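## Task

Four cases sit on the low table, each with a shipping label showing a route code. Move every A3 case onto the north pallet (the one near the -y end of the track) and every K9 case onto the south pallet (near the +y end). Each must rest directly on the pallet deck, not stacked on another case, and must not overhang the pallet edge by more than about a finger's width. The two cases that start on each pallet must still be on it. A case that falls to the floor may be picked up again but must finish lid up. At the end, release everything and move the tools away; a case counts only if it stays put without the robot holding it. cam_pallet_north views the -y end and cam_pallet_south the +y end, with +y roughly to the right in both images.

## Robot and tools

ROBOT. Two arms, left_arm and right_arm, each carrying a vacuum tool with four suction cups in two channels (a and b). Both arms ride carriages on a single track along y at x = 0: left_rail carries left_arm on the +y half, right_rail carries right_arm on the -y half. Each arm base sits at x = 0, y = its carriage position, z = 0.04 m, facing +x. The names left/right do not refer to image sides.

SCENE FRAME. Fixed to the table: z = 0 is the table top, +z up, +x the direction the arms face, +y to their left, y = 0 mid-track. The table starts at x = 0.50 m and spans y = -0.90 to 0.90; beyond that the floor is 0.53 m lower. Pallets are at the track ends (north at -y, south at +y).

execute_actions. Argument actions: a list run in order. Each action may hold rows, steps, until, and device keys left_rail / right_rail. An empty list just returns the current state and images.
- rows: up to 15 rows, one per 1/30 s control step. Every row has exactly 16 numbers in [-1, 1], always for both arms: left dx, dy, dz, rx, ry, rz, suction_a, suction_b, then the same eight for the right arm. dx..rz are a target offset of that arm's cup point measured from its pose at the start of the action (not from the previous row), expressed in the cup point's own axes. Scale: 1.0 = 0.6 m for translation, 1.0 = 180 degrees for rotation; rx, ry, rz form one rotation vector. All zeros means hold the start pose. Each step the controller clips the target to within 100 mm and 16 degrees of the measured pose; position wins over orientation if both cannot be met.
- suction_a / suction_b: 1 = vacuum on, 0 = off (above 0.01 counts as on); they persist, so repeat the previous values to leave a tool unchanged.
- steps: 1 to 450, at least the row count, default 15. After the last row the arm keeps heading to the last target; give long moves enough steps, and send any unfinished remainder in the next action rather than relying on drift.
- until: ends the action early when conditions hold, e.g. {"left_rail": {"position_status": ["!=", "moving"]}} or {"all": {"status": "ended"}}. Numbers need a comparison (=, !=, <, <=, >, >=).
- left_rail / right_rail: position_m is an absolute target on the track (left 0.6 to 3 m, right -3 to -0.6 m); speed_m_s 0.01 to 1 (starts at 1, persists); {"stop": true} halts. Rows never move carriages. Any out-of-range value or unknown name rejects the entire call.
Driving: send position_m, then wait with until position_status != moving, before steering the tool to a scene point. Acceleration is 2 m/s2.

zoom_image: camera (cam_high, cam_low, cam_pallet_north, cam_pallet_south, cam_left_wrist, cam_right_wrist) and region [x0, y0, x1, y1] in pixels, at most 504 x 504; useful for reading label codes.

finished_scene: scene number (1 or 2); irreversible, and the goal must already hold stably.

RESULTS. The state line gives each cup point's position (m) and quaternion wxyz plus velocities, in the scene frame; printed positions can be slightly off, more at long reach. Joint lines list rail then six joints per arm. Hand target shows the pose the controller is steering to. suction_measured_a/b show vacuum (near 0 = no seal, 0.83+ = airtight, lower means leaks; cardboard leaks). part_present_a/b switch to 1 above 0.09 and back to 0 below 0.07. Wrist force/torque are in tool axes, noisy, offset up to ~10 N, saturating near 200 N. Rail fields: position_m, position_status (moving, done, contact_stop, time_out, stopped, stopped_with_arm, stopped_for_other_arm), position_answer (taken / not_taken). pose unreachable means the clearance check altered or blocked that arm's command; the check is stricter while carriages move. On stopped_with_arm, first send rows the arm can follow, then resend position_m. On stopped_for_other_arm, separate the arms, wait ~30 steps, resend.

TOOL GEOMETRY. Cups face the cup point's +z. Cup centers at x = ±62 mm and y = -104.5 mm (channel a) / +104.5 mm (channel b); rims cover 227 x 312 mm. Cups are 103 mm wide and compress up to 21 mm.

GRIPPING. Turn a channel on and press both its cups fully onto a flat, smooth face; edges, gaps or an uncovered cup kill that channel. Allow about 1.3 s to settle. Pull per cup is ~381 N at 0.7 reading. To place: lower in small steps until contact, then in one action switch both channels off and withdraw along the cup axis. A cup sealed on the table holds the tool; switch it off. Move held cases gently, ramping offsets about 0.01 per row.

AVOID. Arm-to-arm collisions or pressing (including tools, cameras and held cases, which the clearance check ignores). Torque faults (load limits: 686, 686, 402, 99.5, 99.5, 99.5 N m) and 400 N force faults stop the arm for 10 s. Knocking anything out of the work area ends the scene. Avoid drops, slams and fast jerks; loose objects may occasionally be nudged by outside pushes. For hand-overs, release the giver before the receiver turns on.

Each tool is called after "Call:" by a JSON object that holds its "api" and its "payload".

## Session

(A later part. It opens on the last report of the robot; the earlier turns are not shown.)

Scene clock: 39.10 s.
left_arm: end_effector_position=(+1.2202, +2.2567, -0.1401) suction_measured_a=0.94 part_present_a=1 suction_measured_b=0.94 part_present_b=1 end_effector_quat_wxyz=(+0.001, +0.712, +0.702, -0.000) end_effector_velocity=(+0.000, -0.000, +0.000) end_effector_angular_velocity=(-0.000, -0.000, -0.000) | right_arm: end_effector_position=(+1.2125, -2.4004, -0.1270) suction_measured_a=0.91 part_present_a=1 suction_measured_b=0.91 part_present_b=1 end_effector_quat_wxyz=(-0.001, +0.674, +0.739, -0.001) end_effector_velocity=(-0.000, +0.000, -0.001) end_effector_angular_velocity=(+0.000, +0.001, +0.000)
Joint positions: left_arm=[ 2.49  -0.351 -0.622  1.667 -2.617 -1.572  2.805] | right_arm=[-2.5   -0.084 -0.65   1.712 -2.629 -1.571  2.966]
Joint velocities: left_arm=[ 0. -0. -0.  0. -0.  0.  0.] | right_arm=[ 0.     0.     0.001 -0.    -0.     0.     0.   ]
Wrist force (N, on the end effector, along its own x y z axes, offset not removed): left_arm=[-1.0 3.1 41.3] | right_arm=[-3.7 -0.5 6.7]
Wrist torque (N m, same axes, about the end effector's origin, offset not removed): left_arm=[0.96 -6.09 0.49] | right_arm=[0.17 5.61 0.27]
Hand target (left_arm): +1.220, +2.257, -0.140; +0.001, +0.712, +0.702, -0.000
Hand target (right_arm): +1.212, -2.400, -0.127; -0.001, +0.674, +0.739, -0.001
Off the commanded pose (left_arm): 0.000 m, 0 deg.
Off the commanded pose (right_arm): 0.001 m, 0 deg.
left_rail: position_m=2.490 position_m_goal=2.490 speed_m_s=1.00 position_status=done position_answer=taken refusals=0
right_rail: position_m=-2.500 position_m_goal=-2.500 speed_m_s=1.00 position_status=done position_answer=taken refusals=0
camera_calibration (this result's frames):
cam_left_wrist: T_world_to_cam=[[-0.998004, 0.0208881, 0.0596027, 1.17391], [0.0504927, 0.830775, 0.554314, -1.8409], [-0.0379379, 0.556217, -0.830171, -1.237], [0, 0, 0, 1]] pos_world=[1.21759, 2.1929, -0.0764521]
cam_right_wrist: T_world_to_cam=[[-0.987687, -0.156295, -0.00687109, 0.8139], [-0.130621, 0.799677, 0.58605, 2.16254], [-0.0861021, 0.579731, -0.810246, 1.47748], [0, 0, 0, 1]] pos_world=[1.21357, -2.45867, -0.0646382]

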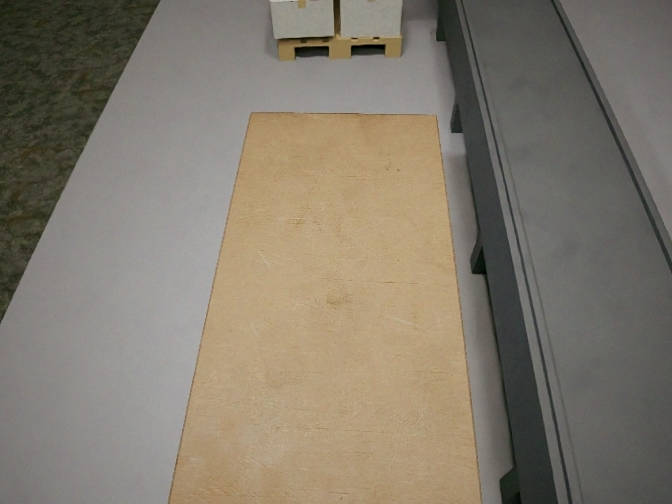

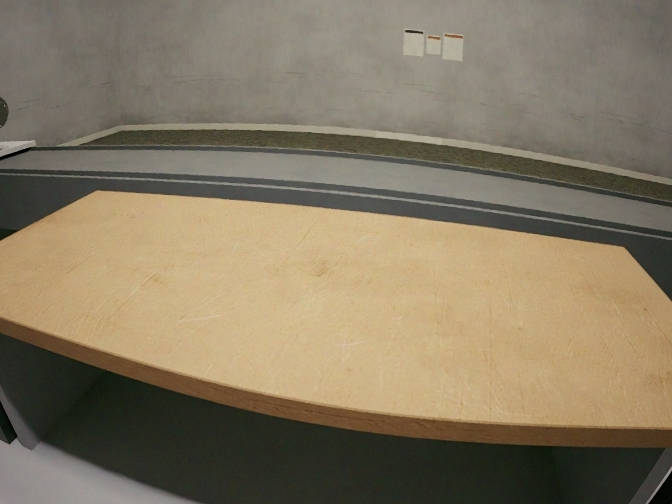

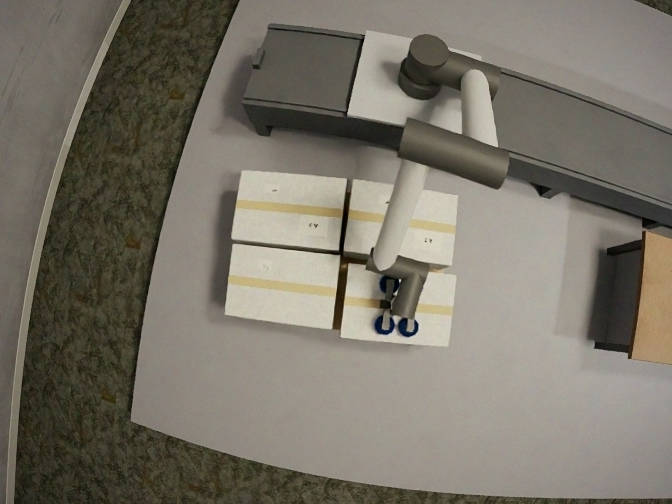

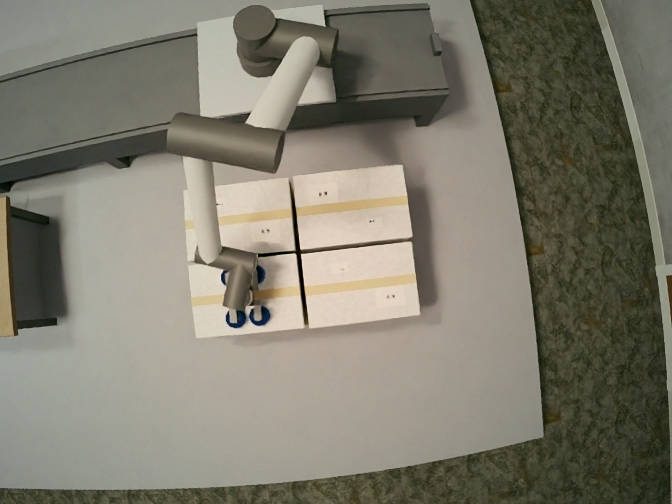

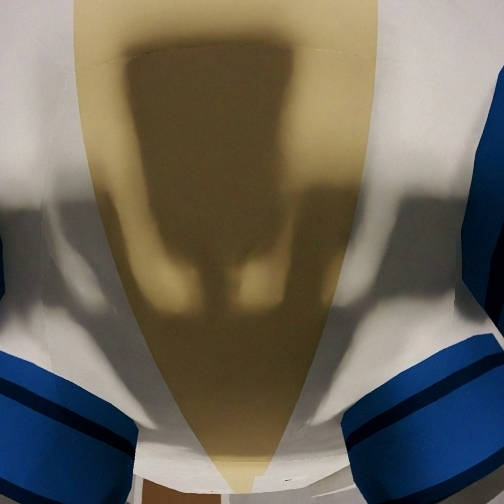

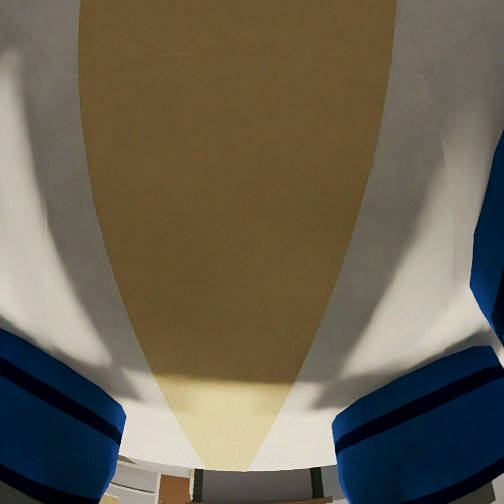

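Call:
{"api": "execute_actions", "payload": {"actions": [{"rows":[[0,0,0.008,0,0,0,1,1,-0.042,-0.057,0.025,0,0,0.004,1,1]],"steps":15},{"rows":[[0,0,0,0,0,0,1,1,0,0,0.03,0,0,0,1,1]],"steps":15}]}}

Scene clock: 49.70 s.
left_arm: end_effector_position=(+1.2220, +2.2561, -0.1411) suction_measured_a=0.94 part_present_a=1 suction_measured_b=0.94 part_present_b=1 end_effector_quat_wxyz=(+0.002, +0.712, +0.702, +0.001) end_effector_velocity=(+0.000, +0.000, +0.000) end_effector_angular_velocity=(-0.000, -0.000, -0.000) | right_arm: end_effector_position=(+1.1808, -2.4285, -0.1598) suction_measured_a=0.91 part_present_a=1 suction_measured_b=0.91 part_present_b=1 end_effector_quat_wxyz=(-0.001, +0.678, +0.735, -0.001) end_effector_velocity=(-0.000, +0.000, -0.000) end_effector_angular_velocity=(+0.000, +0.000, -0.000)
Joint positions: left_arm=[ 2.49  -0.351 -0.62   1.665 -2.621 -1.572  2.805] | right_arm=[-2.5   -0.11  -0.634  1.761 -2.695 -1.571  2.952]
Joint velocities: left_arm=[ 0.  0. -0. -0. -0. -0.  0.] | right_arm=[ 0. -0.  0.  0.  0. -0.  0.]
Wrist force (N, on the end effector, along its own x y z axes, offset not removed): left_arm=[23.1 0.4 -49.7] | right_arm=[-12.3 -14.2 -92.9]
Wrist torque (N m, same axes, about the end effector's origin, offset not removed): left_arm=[13.63 0.08 0.55] | right_arm=[-15.36 1.89 0.20]
Hand target (left_arm): +1.222, +2.256, -0.141; +0.002, +0.712, +0.702, +0.001
Hand target (right_arm): +1.181, -2.428, -0.160; -0.001, +0.678, +0.735, -0.001
Off the commanded pose (left_arm): 0.000 m, 0 deg.
Off the commanded pose (right_arm): 0.000 m, 0 deg.
FORCE FAULT: contact force on the left arm reached its limit, and that arm stopped for 10 seconds. The contact can be on any part of that arm, not only on its tool. That arm's remaining commands of this call were not run. That arm holds still and accepts commands again. Move the arm away from the contact; if what it grips holds it there, let go first. Pushing or pulling that hard again can fault the arm again.
left_rail: position_m=2.490 position_m_goal=2.490 speed_m_s=1.00 position_status=done position_answer=taken refusals=0
right_rail: position_m=-2.500 position_m_goal=-2.500 speed_m_s=1.00 position_status=done position_answer=taken refusals=0
camera_calibration (this result's frames):
cam_left_wrist: T_world_to_cam=[[-0.998187, 0.0209607, 0.0564177, 1.17539], [0.0487433, 0.831413, 0.553512, -1.83928], [-0.0353044, 0.555259, -0.830928, -1.2386], [0, 0, 0, 1]] pos_world=[1.21918, 2.19231, -0.0774383]
cam_right_wrist: T_world_to_cam=[[-0.989562, -0.143942, -0.00696522, 0.810173], [-0.120684, 0.80132, 0.585937, 2.1923], [-0.0787595, 0.580661, -0.810327, 1.45804], [0, 0, 0, 1]] pos_world=[1.18113, -2.48675, -0.0974167]

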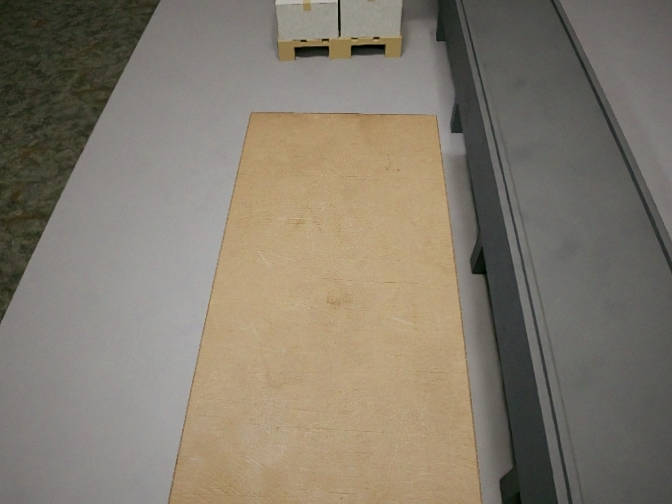

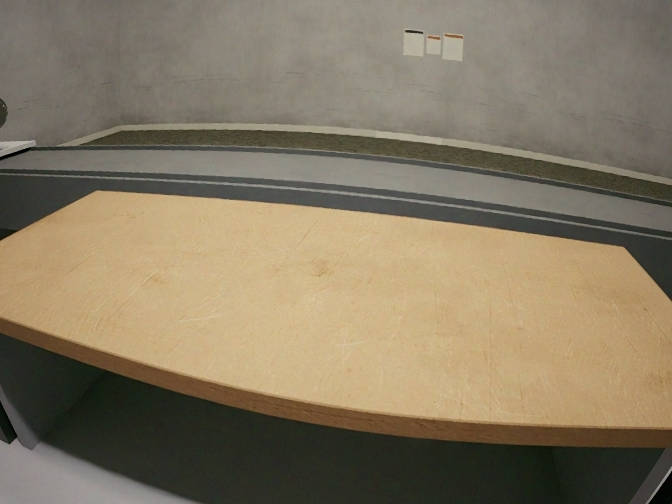

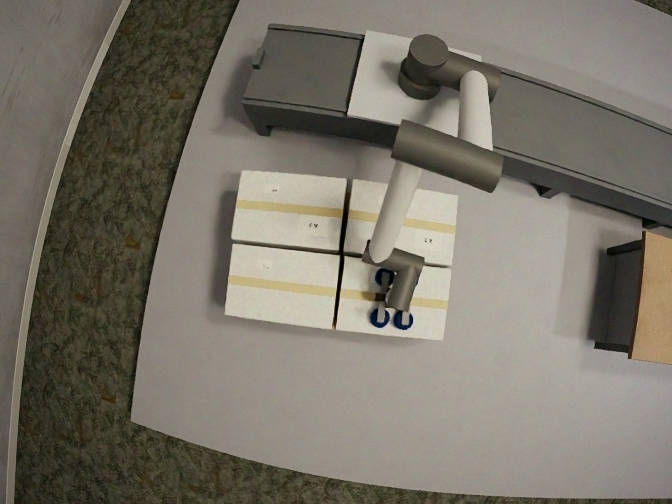

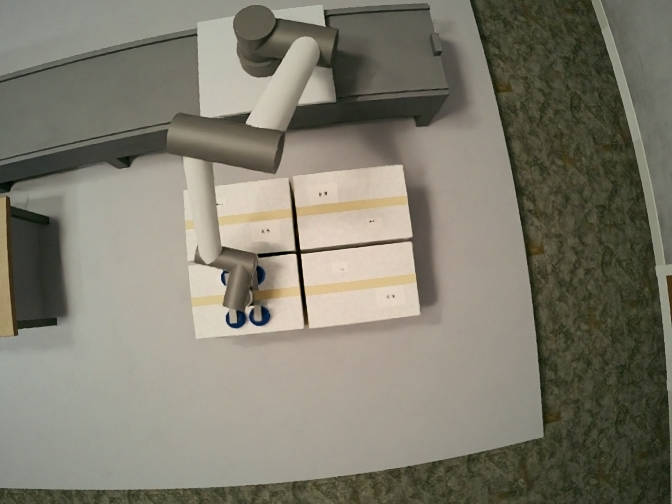

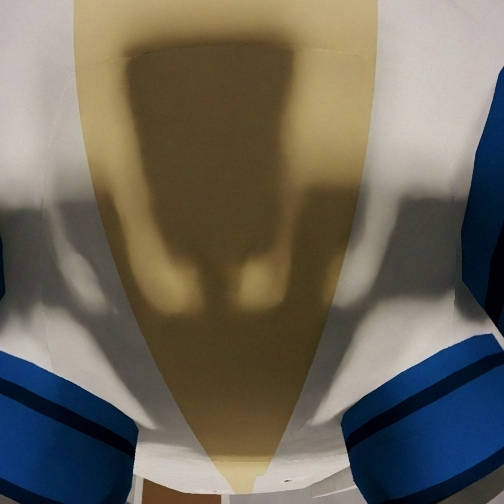

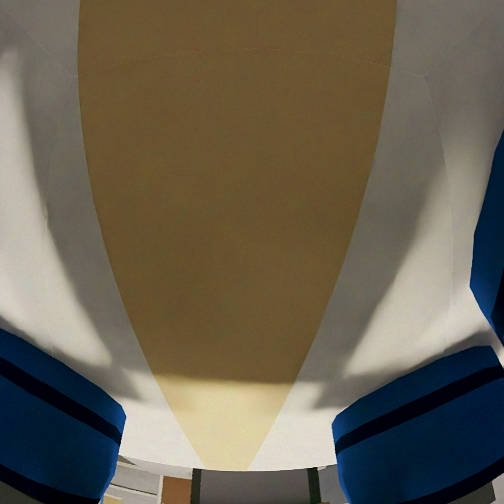

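Stiff contact; use 2 mm steps from now on.

Call:
{"api": "execute_actions", "payload": {"actions": [{"rows":[[0,0,-0.05,0,0,0,0,0,0,0,-0.05,0,0,0,0,0]],"steps":10},{"rows":[[0,0,-0.5,0,0,0,0,0,0,0,-0.5,0,0,0,0,0]],"steps":28}]}}

Call:
{"api": "finished_scene", "payload": {"scene": 1}}

Scene clock: 51.23 s.
left_arm: end_effector_position=(+1.2202, +2.2568, +0.1878) suction_measured_a=0.01 part_present_a=0 suction_measured_b=0.01 part_present_b=0 end_effector_quat_wxyz=(+0.002, +0.712, +0.702, +0.001) end_effector_velocity=(+0.000, -0.000, +0.002) end_effector_angular_velocity=(-0.000, -0.000, -0.000) | right_arm: end_effector_position=(+1.1820, -2.4282, +0.1687) suction_measured_a=0.00 part_present_a=0 suction_measured_b=0.00 part_present_b=0 end_effector_quat_wxyz=(-0.002, +0.678, +0.735, -0.001) end_effector_velocity=(+0.000, -0.000, +0.002) end_effector_angular_velocity=(-0.000, -0.000, +0.000)
Joint positions: left_arm=[ 2.49  -0.351 -0.919  1.65  -2.306 -1.572  2.805] | right_arm=[-2.5   -0.11  -0.953  1.749 -2.364 -1.571  2.952]
Joint velocities: left_arm=[ 0.    -0.    -0.001 -0.001  0.001 -0.    -0.   ] | right_arm=[ 0.    -0.    -0.001 -0.001  0.002 -0.    -0.   ]
Wrist force (N, on the end effector, along its own x y z axes, offset not removed): left_arm=[1.2 -0.8 5.3] | right_arm=[-7.8 -1.9 -3.5]
Wrist torque (N m, same axes, about the end effector's origin, offset not removed): left_arm=[-0.56 -0.14 0.39] | right_arm=[-0.91 1.25 0.47]
Hand target (left_arm): +1.220, +2.257, +0.188; +0.002, +0.712, +0.702, +0.001
Hand target (right_arm): +1.182, -2.428, +0.169; -0.001, +0.678, +0.735, -0.001
Off the commanded pose (left_arm): 0.000 m, 0 deg.
Off the commanded pose (right_arm): 0.001 m, 0 deg.
left_rail: position_m=2.490 position_m_goal=2.490 speed_m_s=1.00 position_status=done position_answer=taken refusals=0
right_rail: position_m=-2.500 position_m_goal=-2.500 speed_m_s=1.00 position_status=done position_answer=taken refusals=0
camera_calibration (this result's frames):
cam_left_wrist: T_world_to_cam=[[-0.99817, 0.0209042, 0.0567367, 1.15504], [0.0488775, 0.831348, 0.553598, -2.02188], [-0.0355954, 0.555358, -0.830849, -0.965605], [0, 0, 0, 1]] pos_world=[1.21738, 2.19299, 0.251501]
cam_right_wrist: T_world_to_cam=[[-0.989566, -0.14396, -0.00594737, 0.813484], [-0.120084, 0.801225, 0.586189, 1.99874], [-0.0796228, 0.580787, -0.810152, 1.72548], [0, 0, 0, 1]] pos_world=[1.1824, -2.48647, 0.231101]

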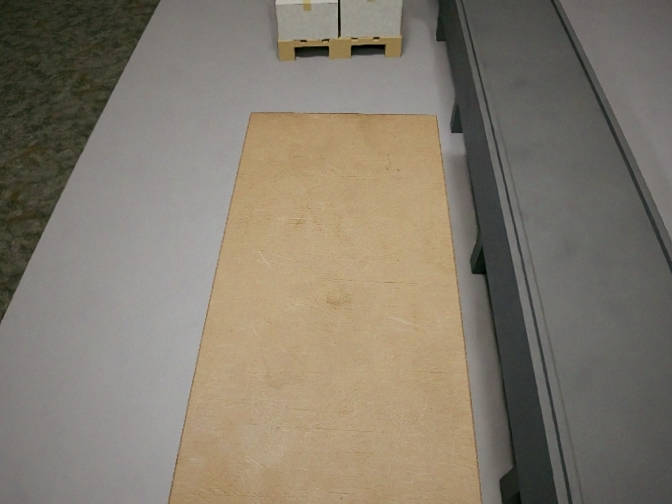

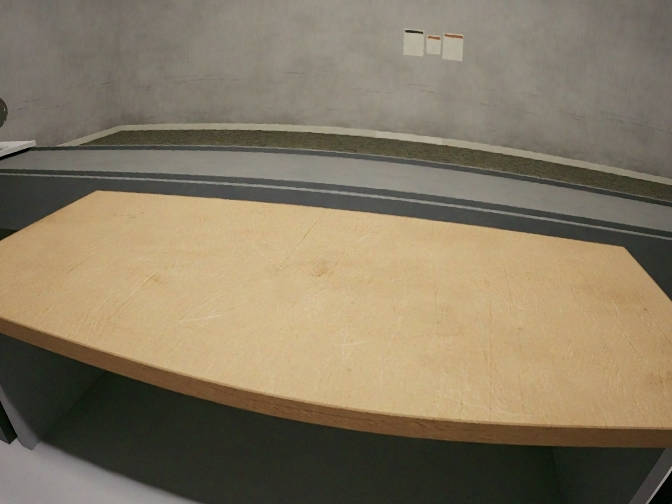

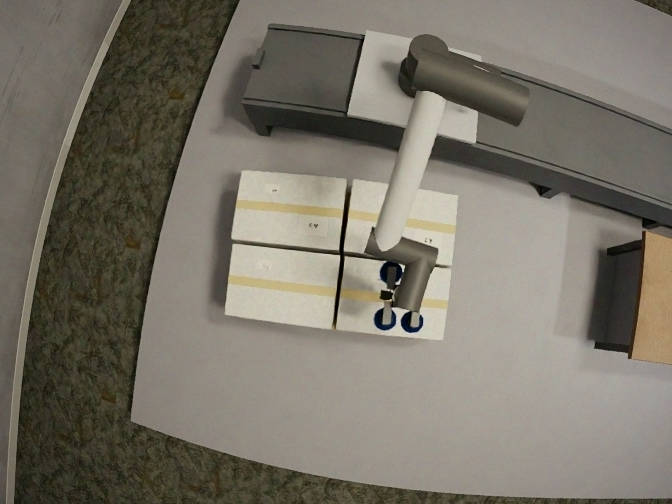

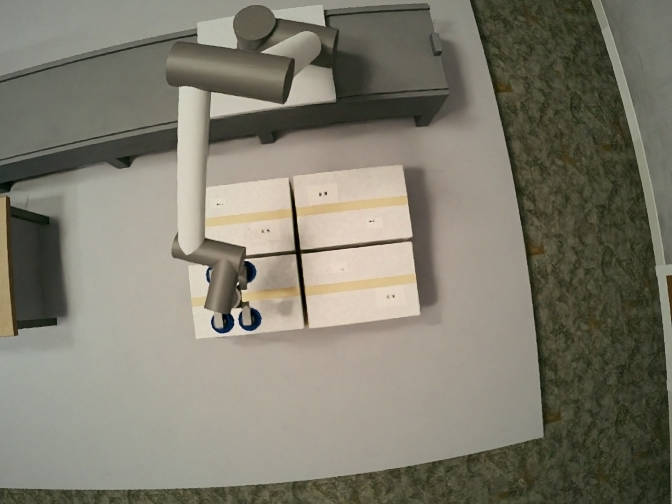

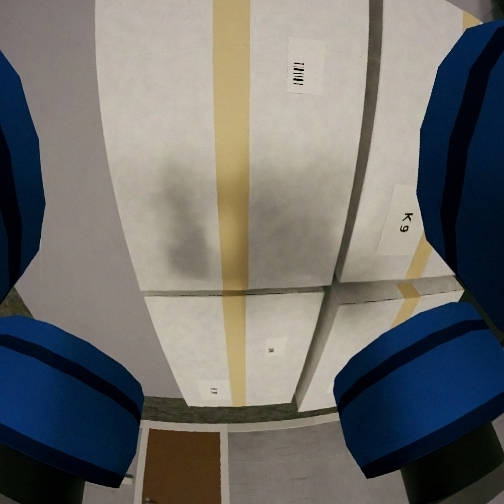

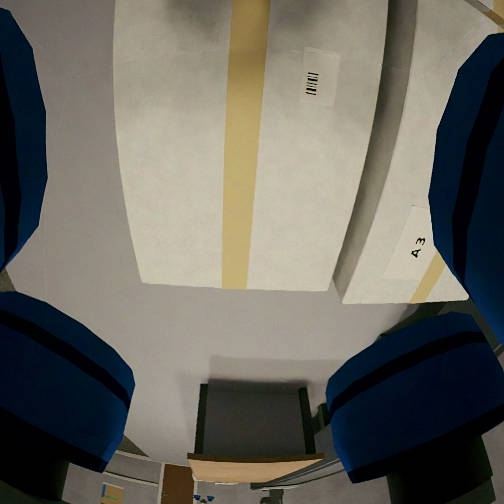

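The scene is finished: the task was done.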